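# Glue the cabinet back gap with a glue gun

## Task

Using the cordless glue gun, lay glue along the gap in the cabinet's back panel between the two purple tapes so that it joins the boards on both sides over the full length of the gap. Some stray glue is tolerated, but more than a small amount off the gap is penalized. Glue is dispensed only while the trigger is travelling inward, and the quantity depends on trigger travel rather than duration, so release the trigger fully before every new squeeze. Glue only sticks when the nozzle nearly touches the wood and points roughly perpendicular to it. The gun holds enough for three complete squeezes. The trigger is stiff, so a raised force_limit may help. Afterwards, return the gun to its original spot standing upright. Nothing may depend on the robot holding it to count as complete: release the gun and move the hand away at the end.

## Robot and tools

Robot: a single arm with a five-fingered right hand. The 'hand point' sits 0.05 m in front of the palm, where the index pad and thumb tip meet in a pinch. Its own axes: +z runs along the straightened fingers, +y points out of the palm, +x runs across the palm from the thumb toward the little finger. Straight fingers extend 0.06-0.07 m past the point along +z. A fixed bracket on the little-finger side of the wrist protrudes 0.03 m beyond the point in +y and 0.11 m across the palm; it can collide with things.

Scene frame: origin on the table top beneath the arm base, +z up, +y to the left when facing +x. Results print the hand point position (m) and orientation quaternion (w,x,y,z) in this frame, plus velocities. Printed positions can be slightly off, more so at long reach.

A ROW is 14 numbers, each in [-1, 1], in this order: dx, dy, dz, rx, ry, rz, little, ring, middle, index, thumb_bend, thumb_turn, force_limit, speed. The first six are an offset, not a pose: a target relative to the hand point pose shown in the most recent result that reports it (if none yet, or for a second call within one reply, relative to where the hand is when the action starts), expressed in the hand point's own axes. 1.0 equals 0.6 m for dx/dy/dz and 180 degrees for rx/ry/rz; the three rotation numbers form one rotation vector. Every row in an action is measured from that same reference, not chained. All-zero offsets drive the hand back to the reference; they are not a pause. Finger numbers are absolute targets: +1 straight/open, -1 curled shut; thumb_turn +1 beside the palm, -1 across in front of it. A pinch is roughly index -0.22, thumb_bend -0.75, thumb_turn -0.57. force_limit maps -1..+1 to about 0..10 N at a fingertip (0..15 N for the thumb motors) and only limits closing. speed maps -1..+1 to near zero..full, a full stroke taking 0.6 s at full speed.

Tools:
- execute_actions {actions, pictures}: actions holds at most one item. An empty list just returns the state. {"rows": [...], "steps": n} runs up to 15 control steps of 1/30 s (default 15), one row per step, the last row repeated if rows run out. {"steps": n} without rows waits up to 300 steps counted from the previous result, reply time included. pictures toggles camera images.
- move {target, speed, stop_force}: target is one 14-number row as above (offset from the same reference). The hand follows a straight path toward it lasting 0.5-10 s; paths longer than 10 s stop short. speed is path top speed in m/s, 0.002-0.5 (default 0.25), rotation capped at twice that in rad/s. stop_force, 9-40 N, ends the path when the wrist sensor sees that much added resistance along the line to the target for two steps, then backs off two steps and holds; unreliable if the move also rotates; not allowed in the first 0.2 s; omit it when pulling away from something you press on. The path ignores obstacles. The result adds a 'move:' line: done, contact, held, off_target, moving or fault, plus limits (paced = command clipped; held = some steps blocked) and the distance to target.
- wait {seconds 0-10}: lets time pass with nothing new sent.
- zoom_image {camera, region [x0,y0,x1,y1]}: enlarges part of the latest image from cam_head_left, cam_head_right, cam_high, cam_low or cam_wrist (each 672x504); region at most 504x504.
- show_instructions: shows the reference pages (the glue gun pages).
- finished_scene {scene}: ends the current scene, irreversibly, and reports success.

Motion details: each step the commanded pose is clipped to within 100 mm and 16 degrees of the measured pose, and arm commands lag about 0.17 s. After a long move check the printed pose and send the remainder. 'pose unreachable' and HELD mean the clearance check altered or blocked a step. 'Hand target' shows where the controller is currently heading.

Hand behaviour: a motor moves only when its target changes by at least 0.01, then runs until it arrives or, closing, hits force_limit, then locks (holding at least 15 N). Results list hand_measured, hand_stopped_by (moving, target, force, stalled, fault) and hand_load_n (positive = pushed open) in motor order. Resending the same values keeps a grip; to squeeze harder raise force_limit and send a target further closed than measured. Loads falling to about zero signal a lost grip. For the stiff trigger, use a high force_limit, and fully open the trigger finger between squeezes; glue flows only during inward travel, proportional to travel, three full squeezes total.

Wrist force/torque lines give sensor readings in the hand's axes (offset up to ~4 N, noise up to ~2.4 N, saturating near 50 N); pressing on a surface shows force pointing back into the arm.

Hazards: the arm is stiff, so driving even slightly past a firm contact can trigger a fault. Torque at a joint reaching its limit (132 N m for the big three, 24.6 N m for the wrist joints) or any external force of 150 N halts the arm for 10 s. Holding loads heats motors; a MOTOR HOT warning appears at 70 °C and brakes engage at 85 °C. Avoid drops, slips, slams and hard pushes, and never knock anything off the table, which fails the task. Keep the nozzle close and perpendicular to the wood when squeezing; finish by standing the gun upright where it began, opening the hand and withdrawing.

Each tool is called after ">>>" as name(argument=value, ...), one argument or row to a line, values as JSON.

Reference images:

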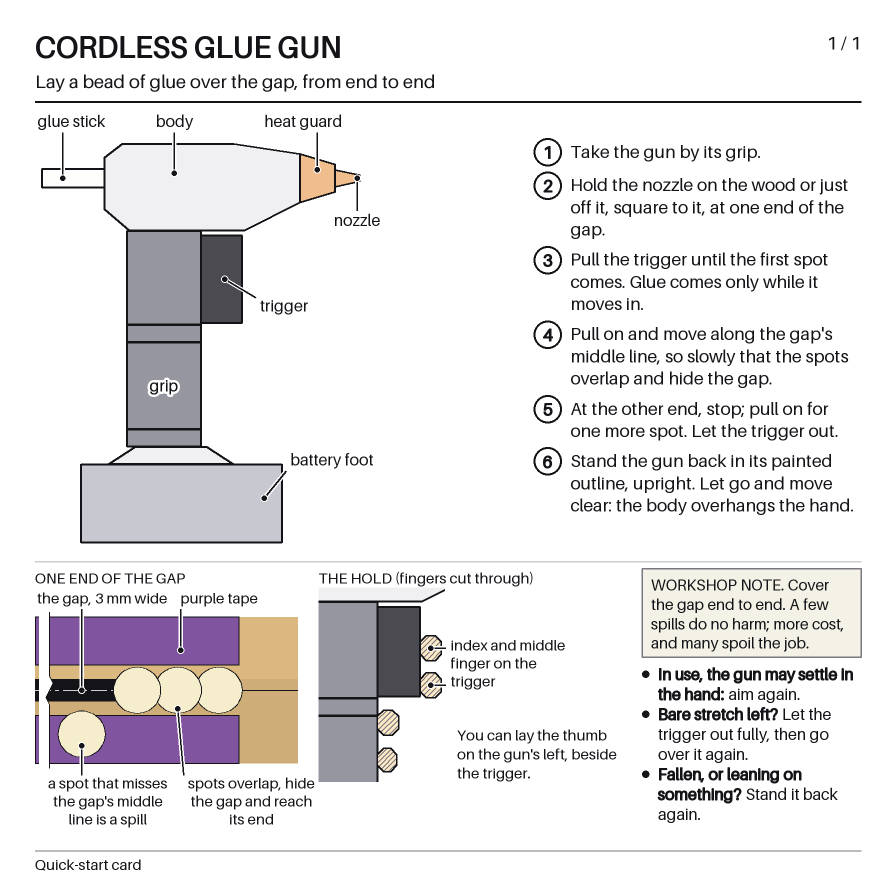

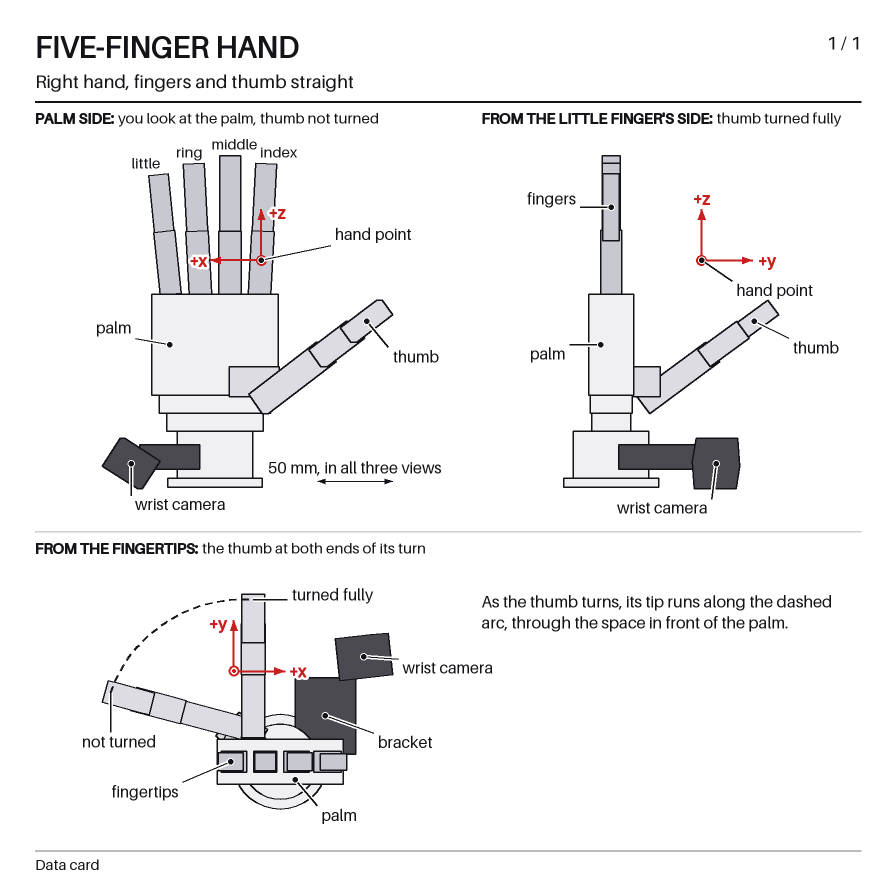

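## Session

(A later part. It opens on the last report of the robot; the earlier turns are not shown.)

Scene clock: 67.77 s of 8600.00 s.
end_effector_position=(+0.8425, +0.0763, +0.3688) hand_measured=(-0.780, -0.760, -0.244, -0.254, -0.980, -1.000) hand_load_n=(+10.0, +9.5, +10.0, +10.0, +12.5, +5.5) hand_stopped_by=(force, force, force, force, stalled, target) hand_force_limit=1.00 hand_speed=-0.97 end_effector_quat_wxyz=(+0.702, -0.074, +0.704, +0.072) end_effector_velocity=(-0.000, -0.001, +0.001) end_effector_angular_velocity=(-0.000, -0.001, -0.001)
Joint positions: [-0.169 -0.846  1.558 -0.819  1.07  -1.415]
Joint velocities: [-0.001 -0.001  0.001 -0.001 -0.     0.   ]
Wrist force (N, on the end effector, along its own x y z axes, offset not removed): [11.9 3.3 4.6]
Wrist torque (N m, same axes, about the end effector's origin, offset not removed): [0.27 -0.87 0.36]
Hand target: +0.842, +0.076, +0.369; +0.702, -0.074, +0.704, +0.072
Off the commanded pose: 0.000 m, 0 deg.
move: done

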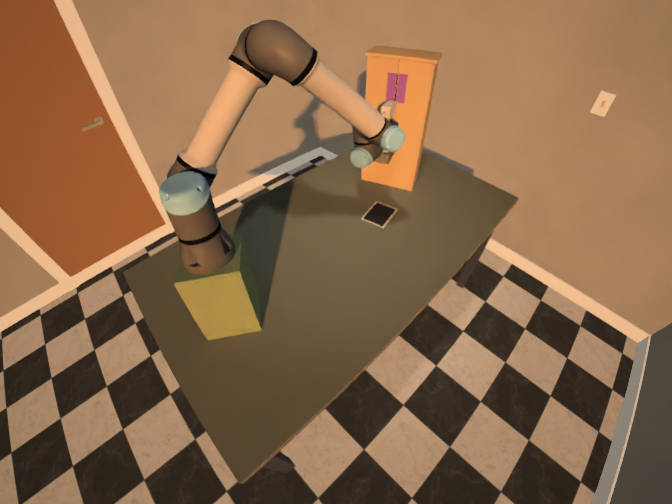

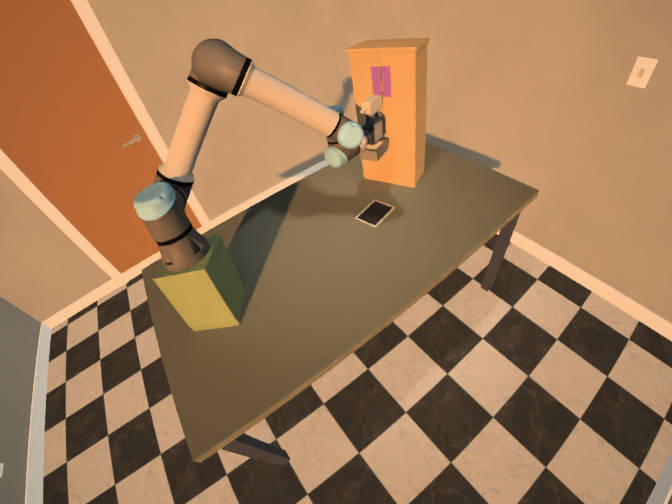

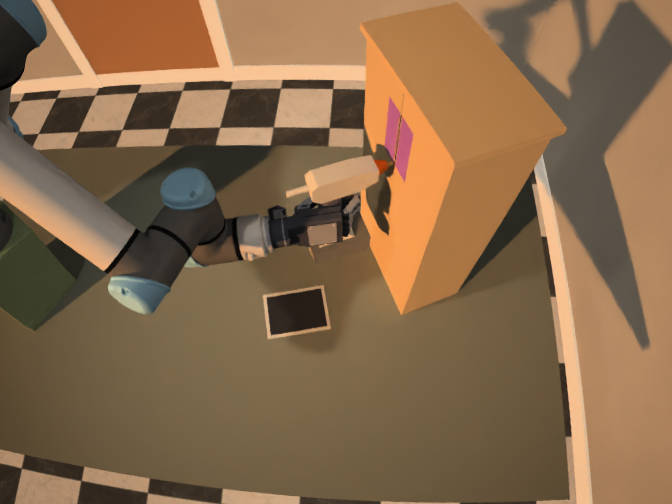

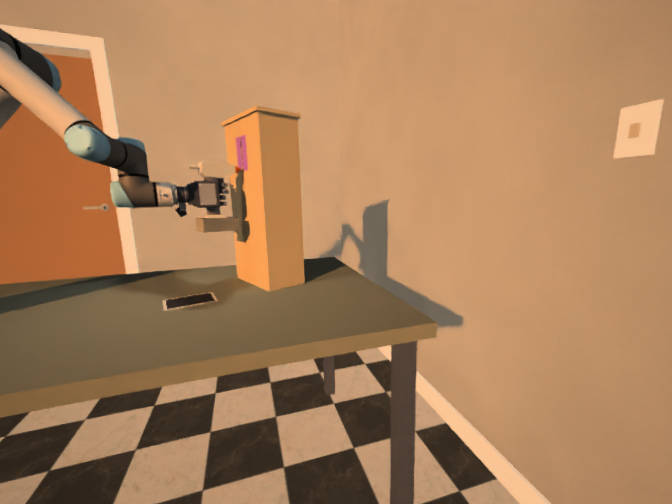

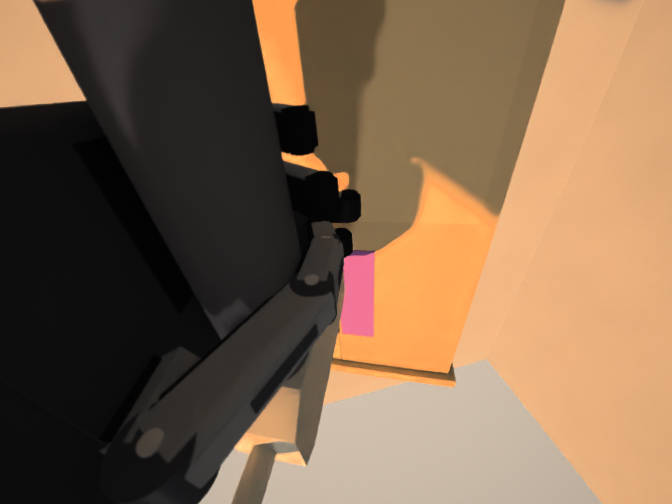

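>>> move(
  target=[0.345,-0.1165,-0.19,0,0,0,-0.98,-0.98,-0.15,-0.15,-1,-1,1,-0.8],
  speed=0.2,
)

>>> move(
  target=[0.02,0,0,0,0,0,-0.98,-0.98,0.1,0.1,-1,-1,1,-0.8],
  speed=0.006,
  stop_force=10,
)

>>> move(
  target=[0,0,0,0,0,0,-0.6,-0.6,0.1,0.1,0,-1,1,-0.3],
)

>>> move(
  target=[0,0,0,0,0,0,-0.6,-0.6,-0.9,-0.9,0,-1,-0.8,-0.8],
)

Scene clock: 75.63 s of 8600.00 s.
end_effector_position=(+0.7445, -0.0158, +0.1627) hand_measured=(-0.780, -0.760, -0.150, -0.150, -0.980, -1.000) hand_load_n=(+9.5, +9.5, +0.0, +1.5, +11.0, +7.0) hand_stopped_by=(force, force, target, target, stalled, target) hand_force_limit=1.00 hand_speed=-0.80 end_effector_quat_wxyz=(+0.702, -0.074, +0.705, +0.072) end_effector_velocity=(-0.001, -0.001, -0.002) end_effector_angular_velocity=(+0.001, -0.001, +0.000)
Joint positions: [-0.335 -0.512  1.737 -1.343  0.905 -1.393]
Joint velocities: [-0.002  0.006 -0.001 -0.006 -0.002  0.002]
Wrist force (N, on the end effector, along its own x y z axes, offset not removed): [12.2 -0.7 -2.0]
Wrist torque (N m, same axes, about the end effector's origin, offset not removed): [-0.21 -0.77 0.41]
Hand target: +0.744, -0.016, +0.162; +0.702, -0.074, +0.705, +0.072
Off the commanded pose: 0.001 m, 0 deg.
After step 90, 3.00 s passed at rest.
move: done

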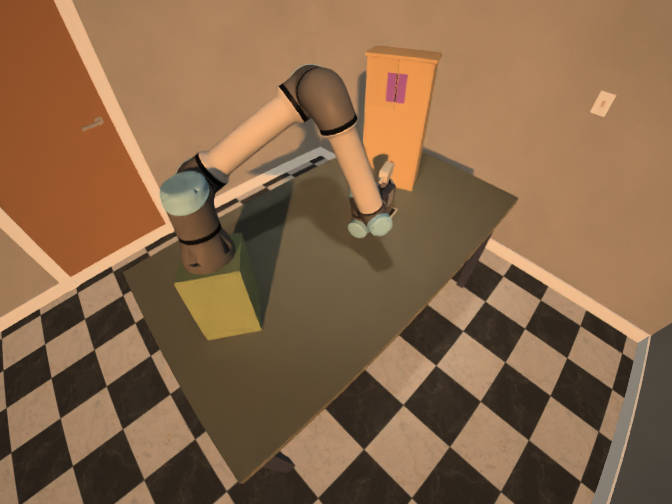

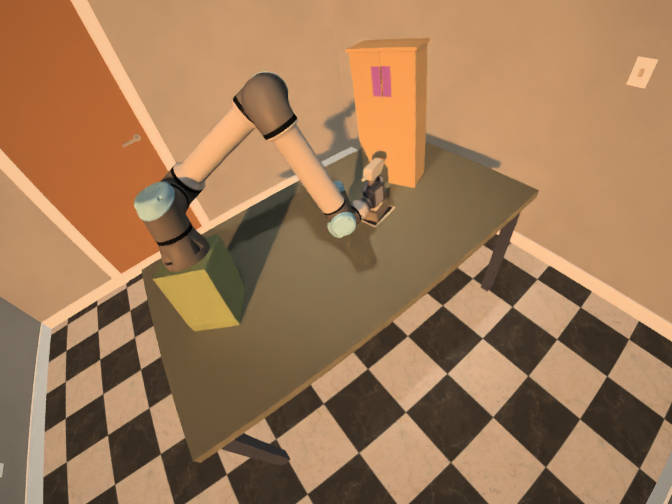

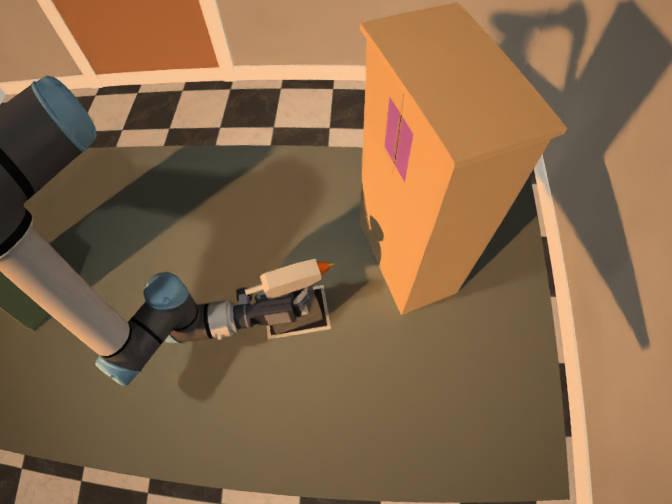

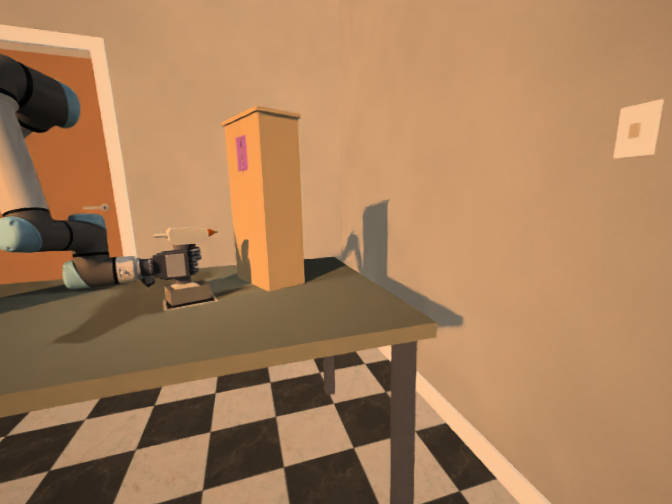

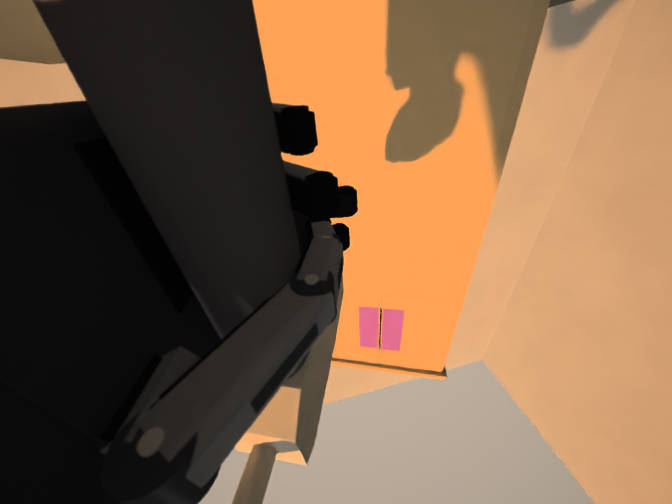

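Scene clock: 77.03 s of 8600.00 s.
end_effector_position=(+0.7446, -0.0158, +0.1566) hand_measured=(-0.780, -0.760, +0.100, +0.100, -0.980, -1.000) hand_load_n=(+9.0, +9.5, +0.0, +0.0, +11.0, +7.0) hand_stopped_by=(force, force, target, target, stalled, target) hand_force_limit=1.00 hand_speed=-0.80 end_effector_quat_wxyz=(+0.702, -0.074, +0.704, +0.072) end_effector_velocity=(-0.000, +0.000, +0.000) end_effector_angular_velocity=(+0.002, +0.004, -0.000)
Joint positions: [-0.334 -0.498  1.73  -1.35   0.907 -1.393]
Joint velocities: [ 0.    -0.002  0.002  0.005  0.     0.   ]
Wrist force (N, on the end effector, along its own x y z axes, offset not removed): [-9.1 -0.3 3.5]
Wrist torque (N m, same axes, about the end effector's origin, offset not removed): [-0.55 0.16 -1.09]
Hand target: +0.745, -0.016, +0.157; +0.702, -0.074, +0.705, +0.072
Off the commanded pose: 0.006 m, 0 deg.
move: contact

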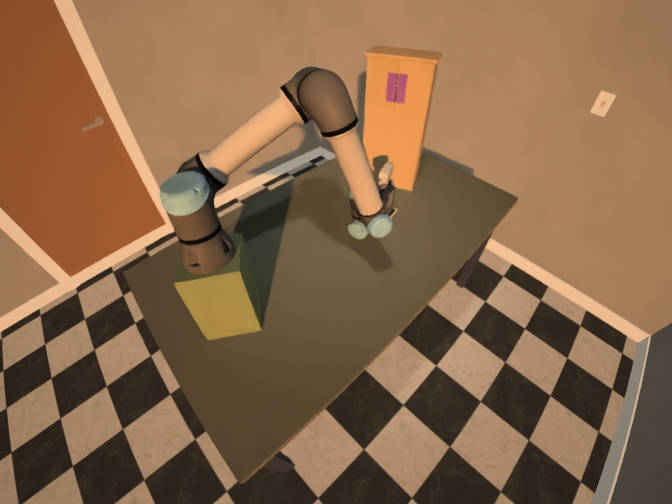

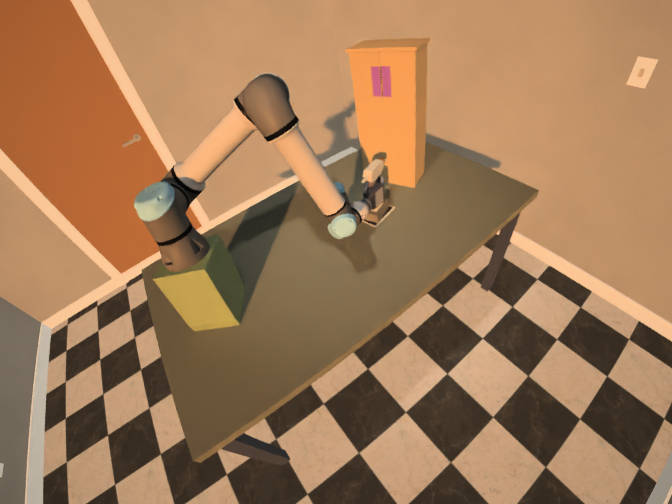

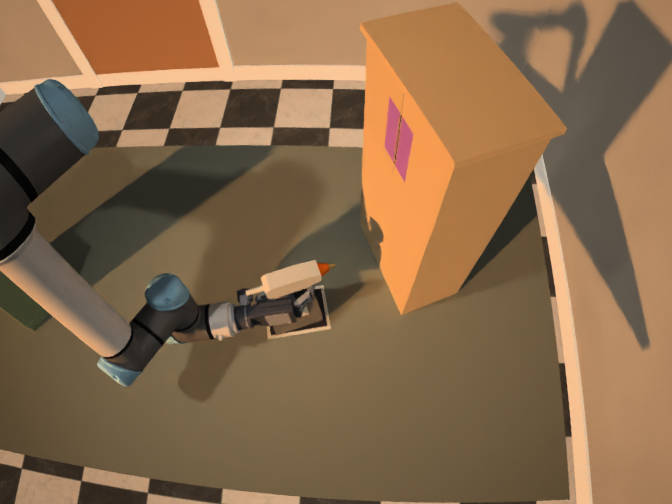

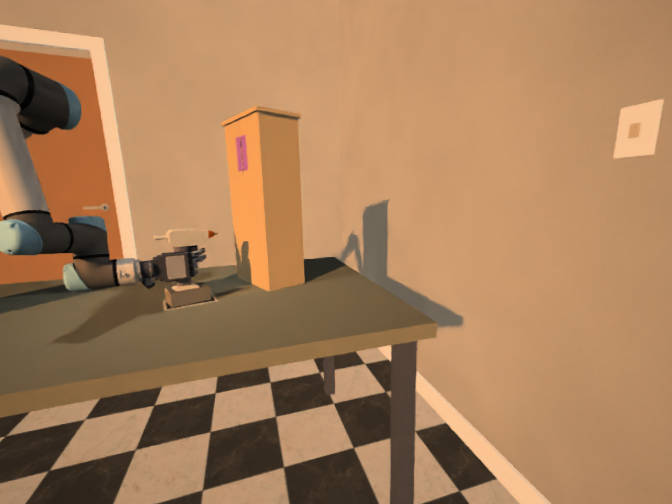

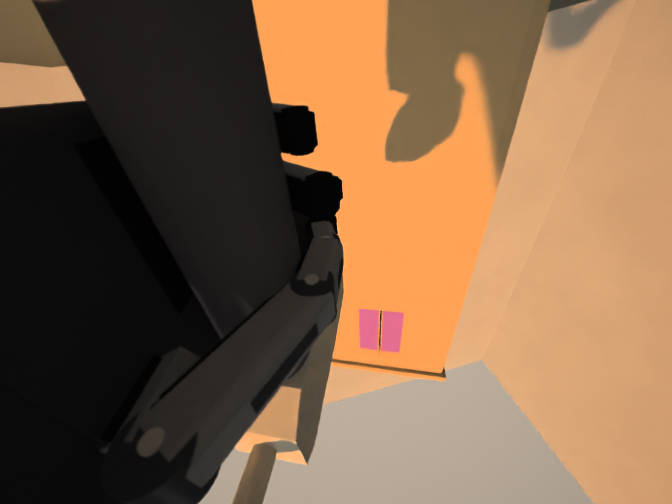

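Scene clock: 78.67 s of 8600.00 s.
end_effector_position=(+0.7446, -0.0158, +0.1566) hand_measured=(-0.600, -0.600, +0.100, +0.100, +0.000, -1.000) hand_load_n=(+0.0, +0.0, +0.0, +0.0, +0.0, +0.0) hand_stopped_by=(target, target, target, target, target, target) hand_force_limit=1.00 hand_speed=-0.30 end_effector_quat_wxyz=(+0.702, -0.074, +0.704, +0.072) end_effector_velocity=(+0.000, -0.000, +0.000) end_effector_angular_velocity=(-0.000, -0.001, +0.000)
Joint positions: [-0.334 -0.498  1.73  -1.35   0.907 -1.393]
Joint velocities: [-0.    -0.    -0.001  0.    -0.     0.   ]
Wrist force (N, on the end effector, along its own x y z axes, offset not removed): [5.2 2.3 1.8]
Wrist torque (N m, same axes, about the end effector's origin, offset not removed): [0.20 -0.94 0.32]
Hand target: +0.745, -0.016, +0.157; +0.702, -0.074, +0.704, +0.072
Off the commanded pose: 0.000 m, 0 deg.
move: done

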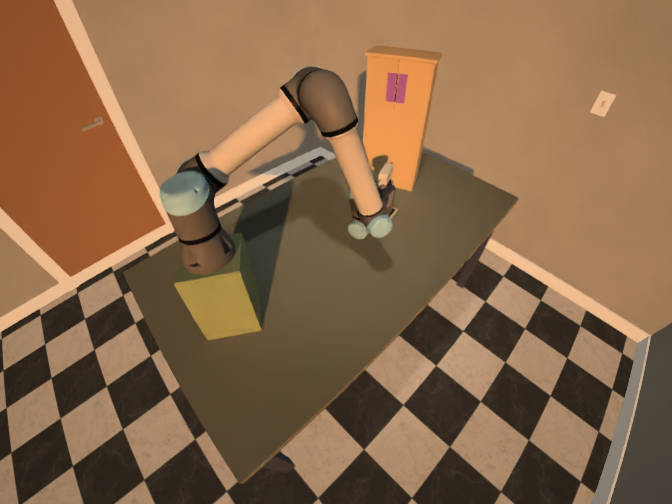

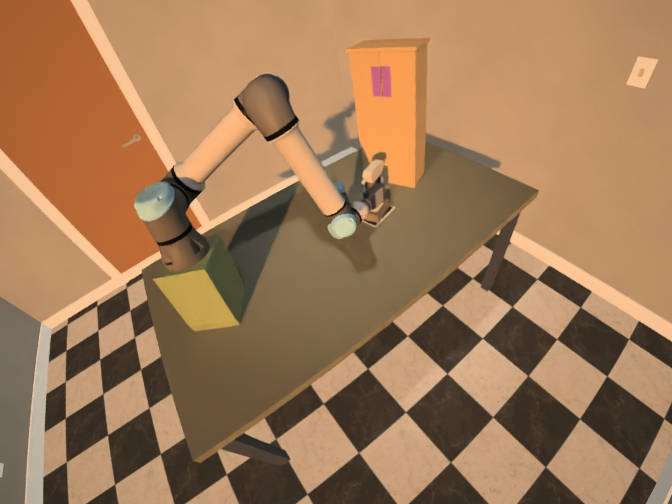

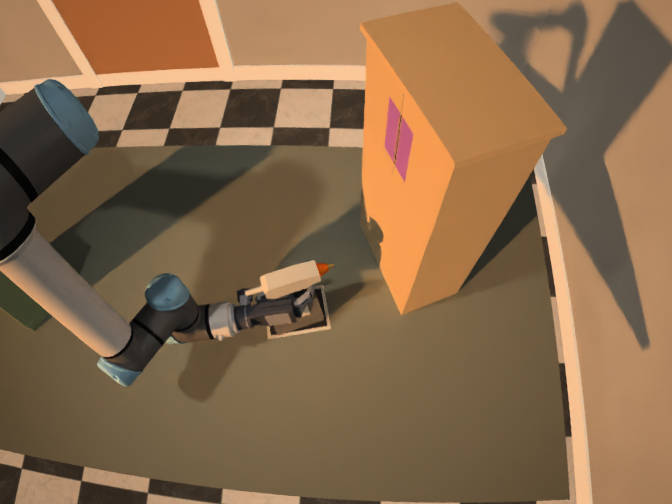

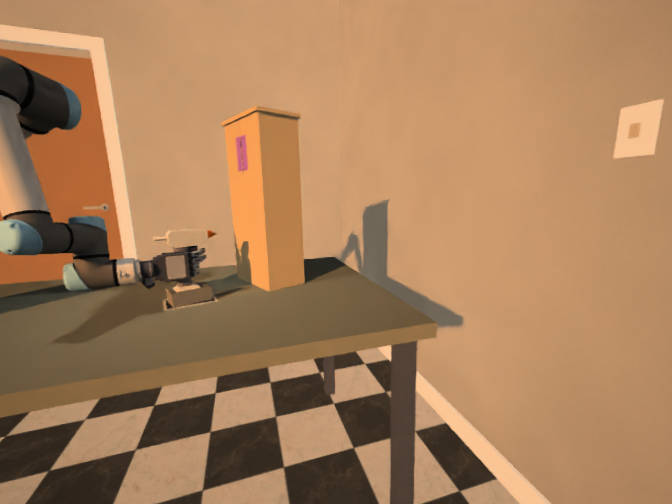

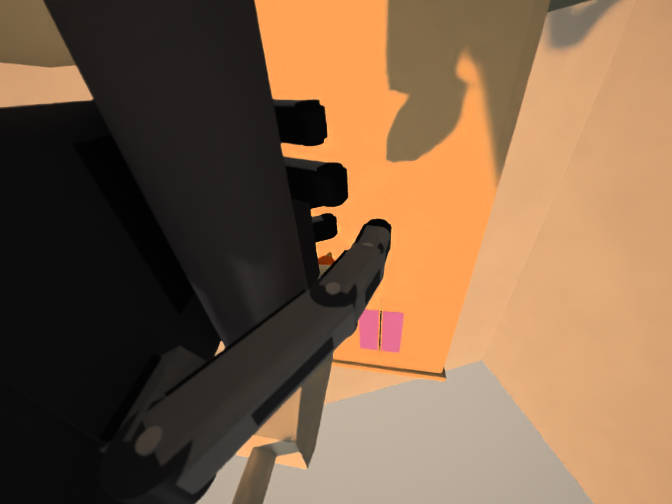

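Scene clock: 80.13 s of 8600.00 s.
end_effector_position=(+0.7446, -0.0158, +0.1566) hand_measured=(-0.600, -0.600, -0.298, -0.288, +0.000, -1.000) hand_load_n=(+0.0, +0.0, +1.5, +0.0, +0.5, +0.0) hand_stopped_by=(target, target, force, force, target, target) hand_force_limit=-0.80 hand_speed=-0.80 end_effector_quat_wxyz=(+0.702, -0.074, +0.704, +0.072) end_effector_velocity=(-0.000, -0.000, -0.000) end_effector_angular_velocity=(+0.001, +0.001, +0.000)
Joint positions: [-0.334 -0.498  1.73  -1.35   0.907 -1.393]
Joint velocities: [-0.     0.     0.001 -0.    -0.     0.   ]
Wrist force (N, on the end effector, along its own x y z axes, offset not removed): [4.4 0.1 4.0]
Wrist torque (N m, same axes, about the end effector's origin, offset not removed): [0.00 -0.89 0.27]
Hand target: +0.745, -0.016, +0.157; +0.702, -0.074, +0.704, +0.072
Off the commanded pose: 0.000 m, 0 deg.
move: done

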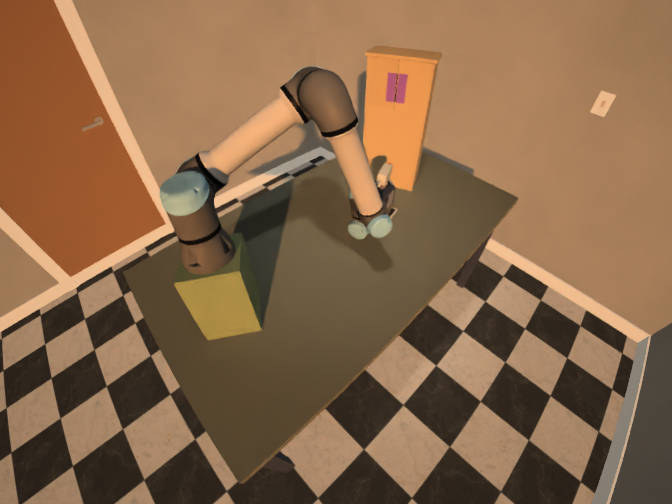

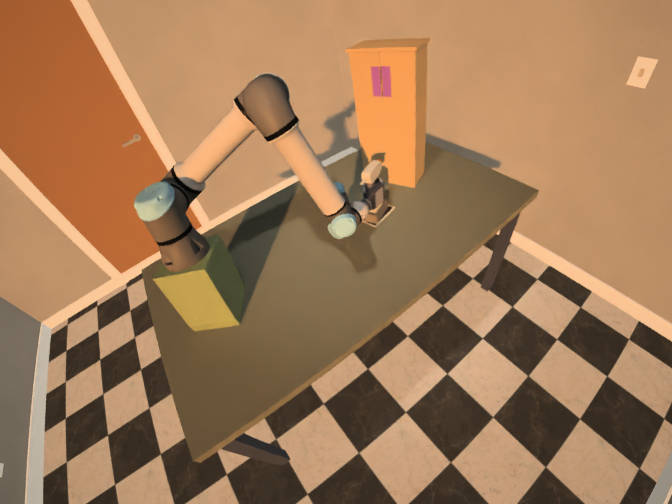

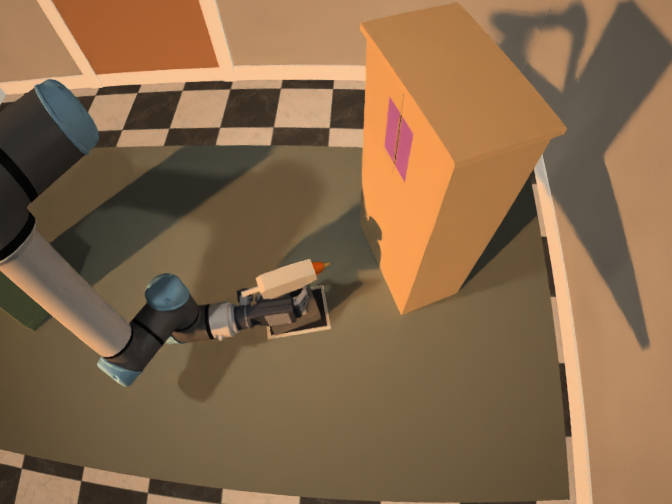

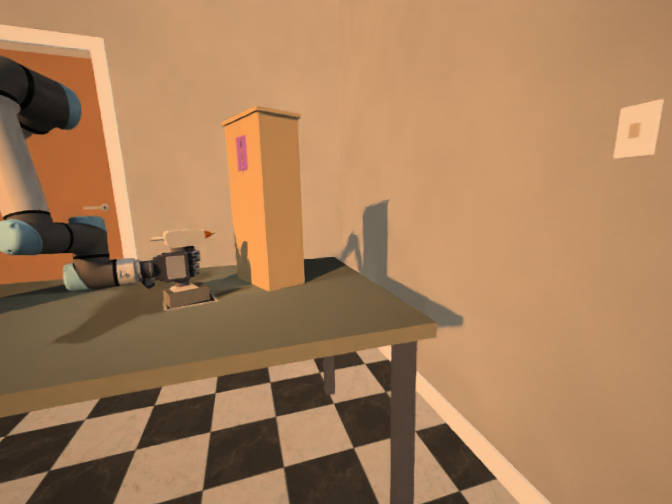

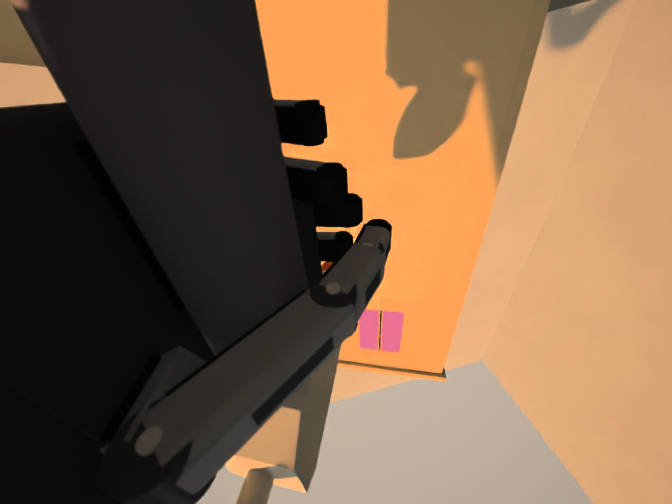

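>>> move(
  target=[0,0,0,0,0,0,-1,-1,-0.33,-0.33,0.15,-1,1,-0.8],
)

>>> zoom_image(
  camera="cam_low",
  region=[100,210,260,330],
)

Scene clock: 83.80 s of 8600.00 s.
end_effector_position=(+0.7446, -0.0158, +0.1566) hand_measured=(-0.908, -0.894, -0.330, -0.330, +0.152, -1.000) hand_load_n=(+10.0, +10.0, +0.0, +0.0, +1.5, +0.5) hand_stopped_by=(force, force, target, target, target, target) hand_force_limit=1.00 hand_speed=-0.80 end_effector_quat_wxyz=(+0.702, -0.074, +0.704, +0.072) end_effector_velocity=(-0.000, +0.000, -0.000) end_effector_angular_velocity=(-0.000, +0.000, -0.000)
Joint positions: [-0.334 -0.498  1.73  -1.35   0.907 -1.393]
Joint velocities: [-0. -0.  0. -0.  0. -0.]
Wrist force (N, on the end effector, along its own x y z axes, offset not removed): [2.8 0.4 -1.6]
Wrist torque (N m, same axes, about the end effector's origin, offset not removed): [-0.20 -0.86 0.16]
Hand target: +0.745, -0.016, +0.157; +0.702, -0.074, +0.704, +0.072
Off the commanded pose: 0.000 m, 0 deg.
move: done

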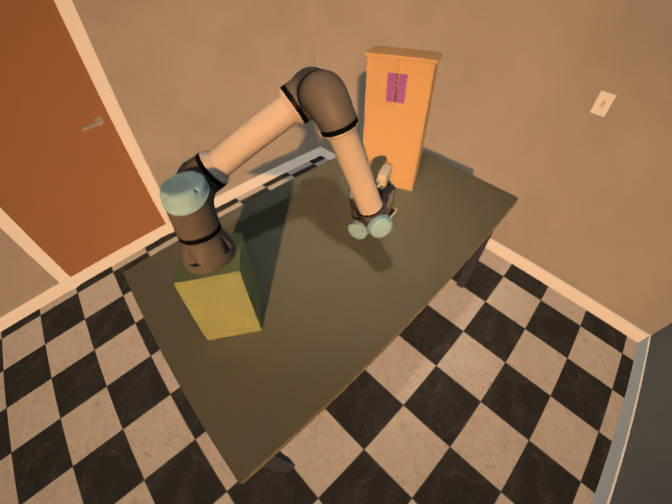

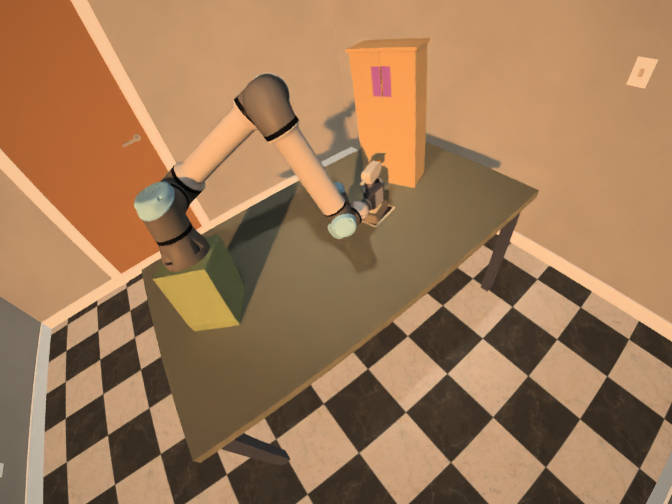

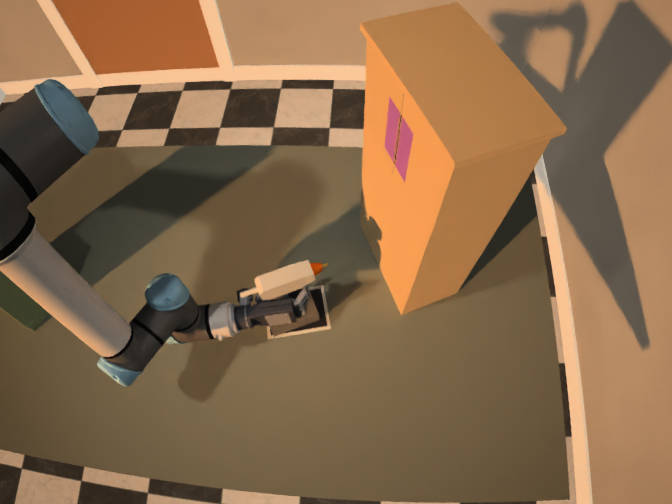

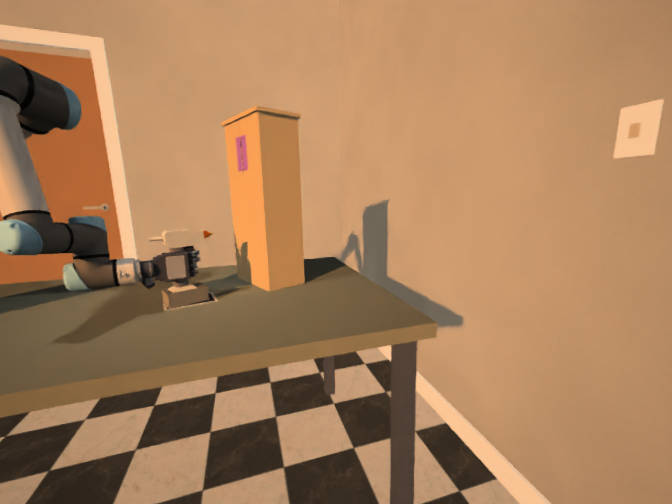

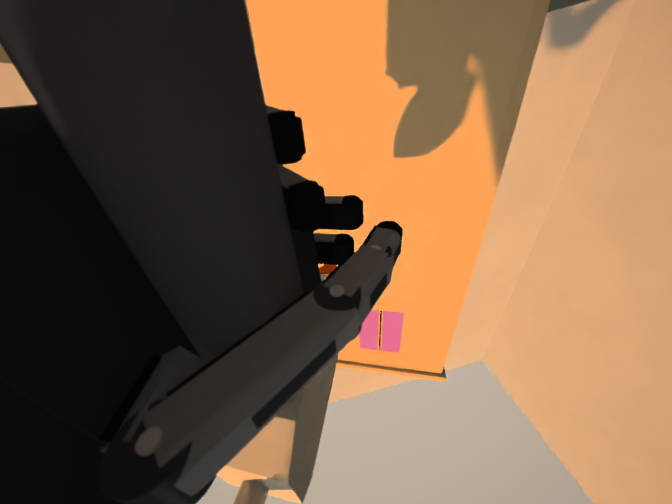

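Region (100, 210, 260, 330) of cam_low's 672x504 image, scaled by 3.150, with more detail than that image has; it fills the top 378 rows of this view, and the rest is white.

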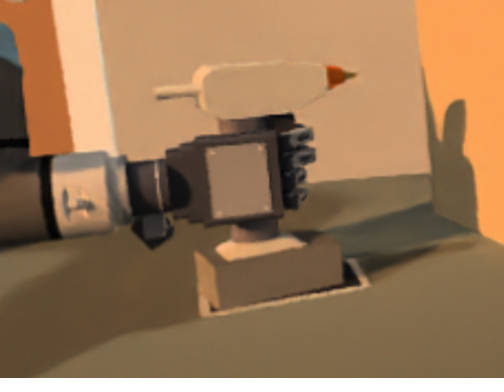

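Preloading the trigger fingers lightly, then returning to the gap.

>>> execute_actions(
  actions=[
    {"rows":[[0,0,0,0,0,0,-1,-1,-0.39,-0.39,0.1,-1,-0.5,-0.85]]},
  ],
  pictures=false,
)

>>> move(
  target=[-0.354,0.1165,0.197,0,0,0,-0.98,-0.98,-0.39,-0.39,0.1,-1,1,-0.85],
  speed=0.13,
)

>>> zoom_image(
  camera="cam_high",
  region=[350,130,430,190],
)

>>> zoom_image(
  camera="cam_low",
  region=[200,130,280,190],
)

Scene clock: 87.77 s of 8600.00 s.
end_effector_position=(+0.7446, -0.0158, +0.1566) hand_measured=(-0.908, -0.894, -0.390, -0.390, +0.104, -1.000) hand_load_n=(+9.5, +10.0, +1.5, +1.5, +3.0, +0.5) hand_stopped_by=(force, force, target, target, moving, target) hand_force_limit=-0.50 hand_speed=-0.85 end_effector_quat_wxyz=(+0.702, -0.074, +0.704, +0.072) end_effector_velocity=(+0.001, -0.000, +0.001) end_effector_angular_velocity=(-0.002, -0.002, +0.001)
Joint positions: [-0.334 -0.498  1.73  -1.35   0.907 -1.393]
Joint velocities: [-0.     0.    -0.003  0.    -0.001 -0.001]
Wrist force (N, on the end effector, along its own x y z axes, offset not removed): [-0.4 3.8 3.9]
Wrist torque (N m, same axes, about the end effector's origin, offset not removed): [0.40 -0.49 0.11]
Hand target: +0.745, -0.016, +0.157; +0.702, -0.074, +0.704, +0.072
Off the commanded pose: 0.000 m, 0 deg.
Steps of this call (steps 1 to 90: nothing new was sent; then 0.47 s passed at rest; steps 91 to 105: all 15 steps of this action). Readings (end_effector_position | what the end effector reports):
91: (+0.7446, -0.0158, +0.1566) | hand_measured=(-0.908, -0.894, -0.330, -0.330, +0.152, -1.000) hand_load_n=(+10.0, +10.0, +0.0, +0.0, +1.5, +0.5) hand_stopped_by=(force, force, moving, moving, moving, target) hand_force_limit=-0.50 hand_speed=-0.85
92: (+0.7446, -0.0158, +0.1566) | hand_measured=(-0.908, -0.894, -0.330, -0.330, +0.152, -1.000) hand_load_n=(+10.0, +10.0, +0.0, +0.0, +1.5, +0.5) hand_stopped_by=(force, force, moving, moving, moving, target) hand_force_limit=-0.50 hand_speed=-0.85
94: (+0.7446, -0.0158, +0.1566) | hand_measured=(-0.908, -0.894, -0.338, -0.338, +0.148, -1.000) hand_load_n=(+10.0, +10.0, +0.0, +0.0, +1.5, +0.5) hand_stopped_by=(force, force, moving, moving, moving, target) hand_force_limit=-0.50 hand_speed=-0.85
98: (+0.7446, -0.0158, +0.1566) | hand_measured=(-0.908, -0.894, -0.370, -0.370, +0.128, -1.000) hand_load_n=(+9.5, +10.0, +1.5, +1.5, +2.5, +0.5) hand_stopped_by=(force, force, moving, moving, moving, target) hand_force_limit=-0.50 hand_speed=-0.85
105: the state above

Scene clock: 90.50 s of 8600.00 s.
end_effector_position=(+0.8466, +0.0772, +0.3682) hand_measured=(-0.912, -0.898, -0.390, -0.390, +0.104, -1.000) hand_load_n=(+7.5, +8.5, +0.5, +2.5, +2.5, +3.0) hand_stopped_by=(force, force, target, target, target, target) hand_force_limit=1.00 hand_speed=-0.85 end_effector_quat_wxyz=(+0.702, -0.074, +0.704, +0.072) end_effector_velocity=(+0.002, +0.001, +0.002) end_effector_angular_velocity=(-0.000, +0.001, -0.001)
Joint positions: [-0.166 -0.838  1.544 -0.812  1.074 -1.415]
Joint velocities: [ 0.002 -0.001 -0.006  0.008  0.003 -0.001]
Wrist force (N, on the end effector, along its own x y z axes, offset not removed): [10.1 -1.9 2.2]
Wrist torque (N m, same axes, about the end effector's origin, offset not removed): [-0.48 -0.44 0.02]
Hand target: +0.847, +0.077, +0.368; +0.702, -0.074, +0.704, +0.072
Off the commanded pose: 0.000 m, 0 deg.
move: done

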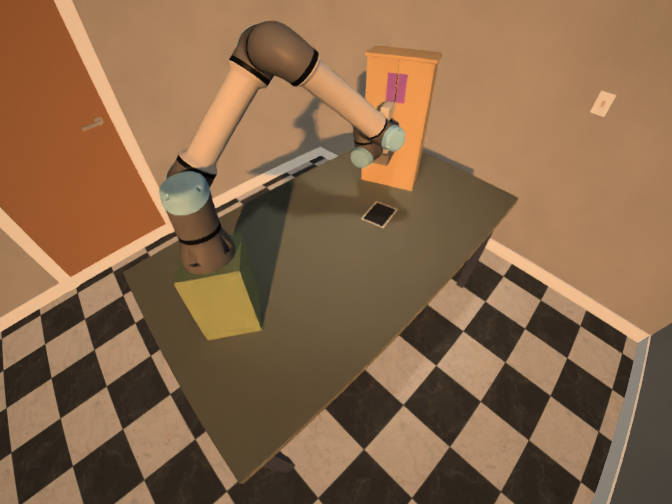

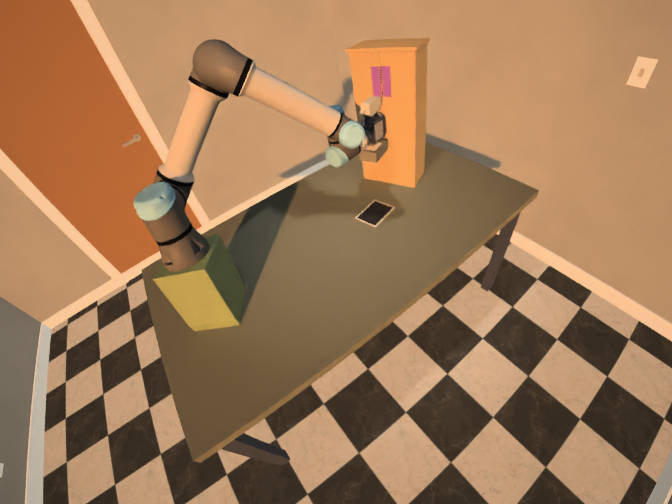

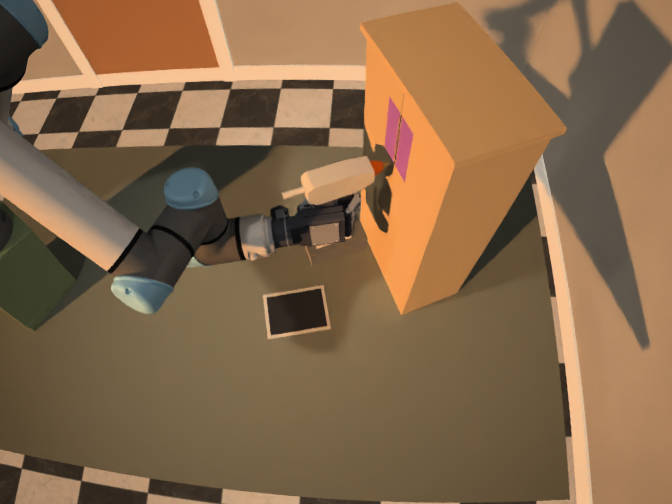

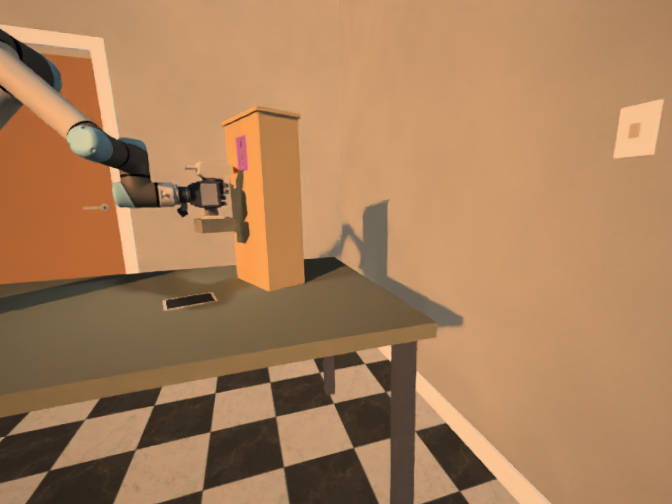

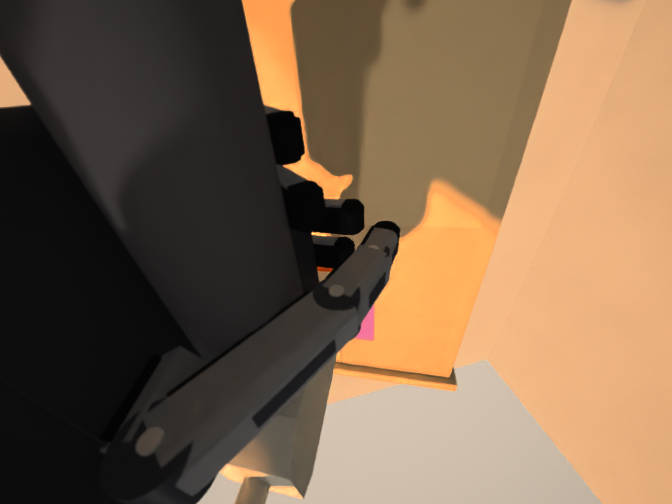

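Region (350, 130, 430, 190) of cam_high's 672x504 image, scaled by 6.300, with more detail than that image has; it fills the top 378 rows of this view, and the rest is white.

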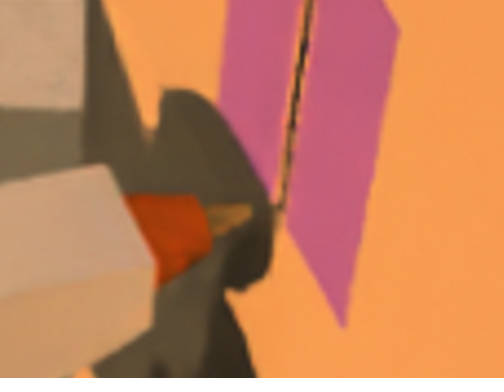

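Region (200, 130, 280, 190) of cam_low's 672x504 image, scaled by 6.300, with more detail than that image has; it fills the top 378 rows of this view, and the rest is white.

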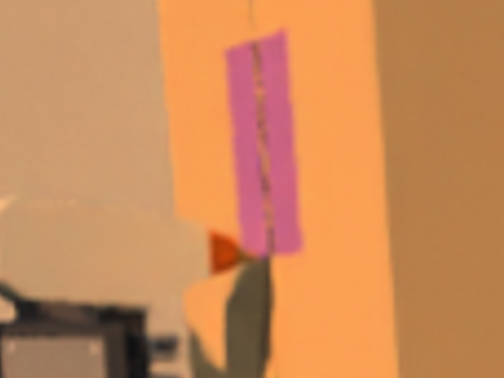

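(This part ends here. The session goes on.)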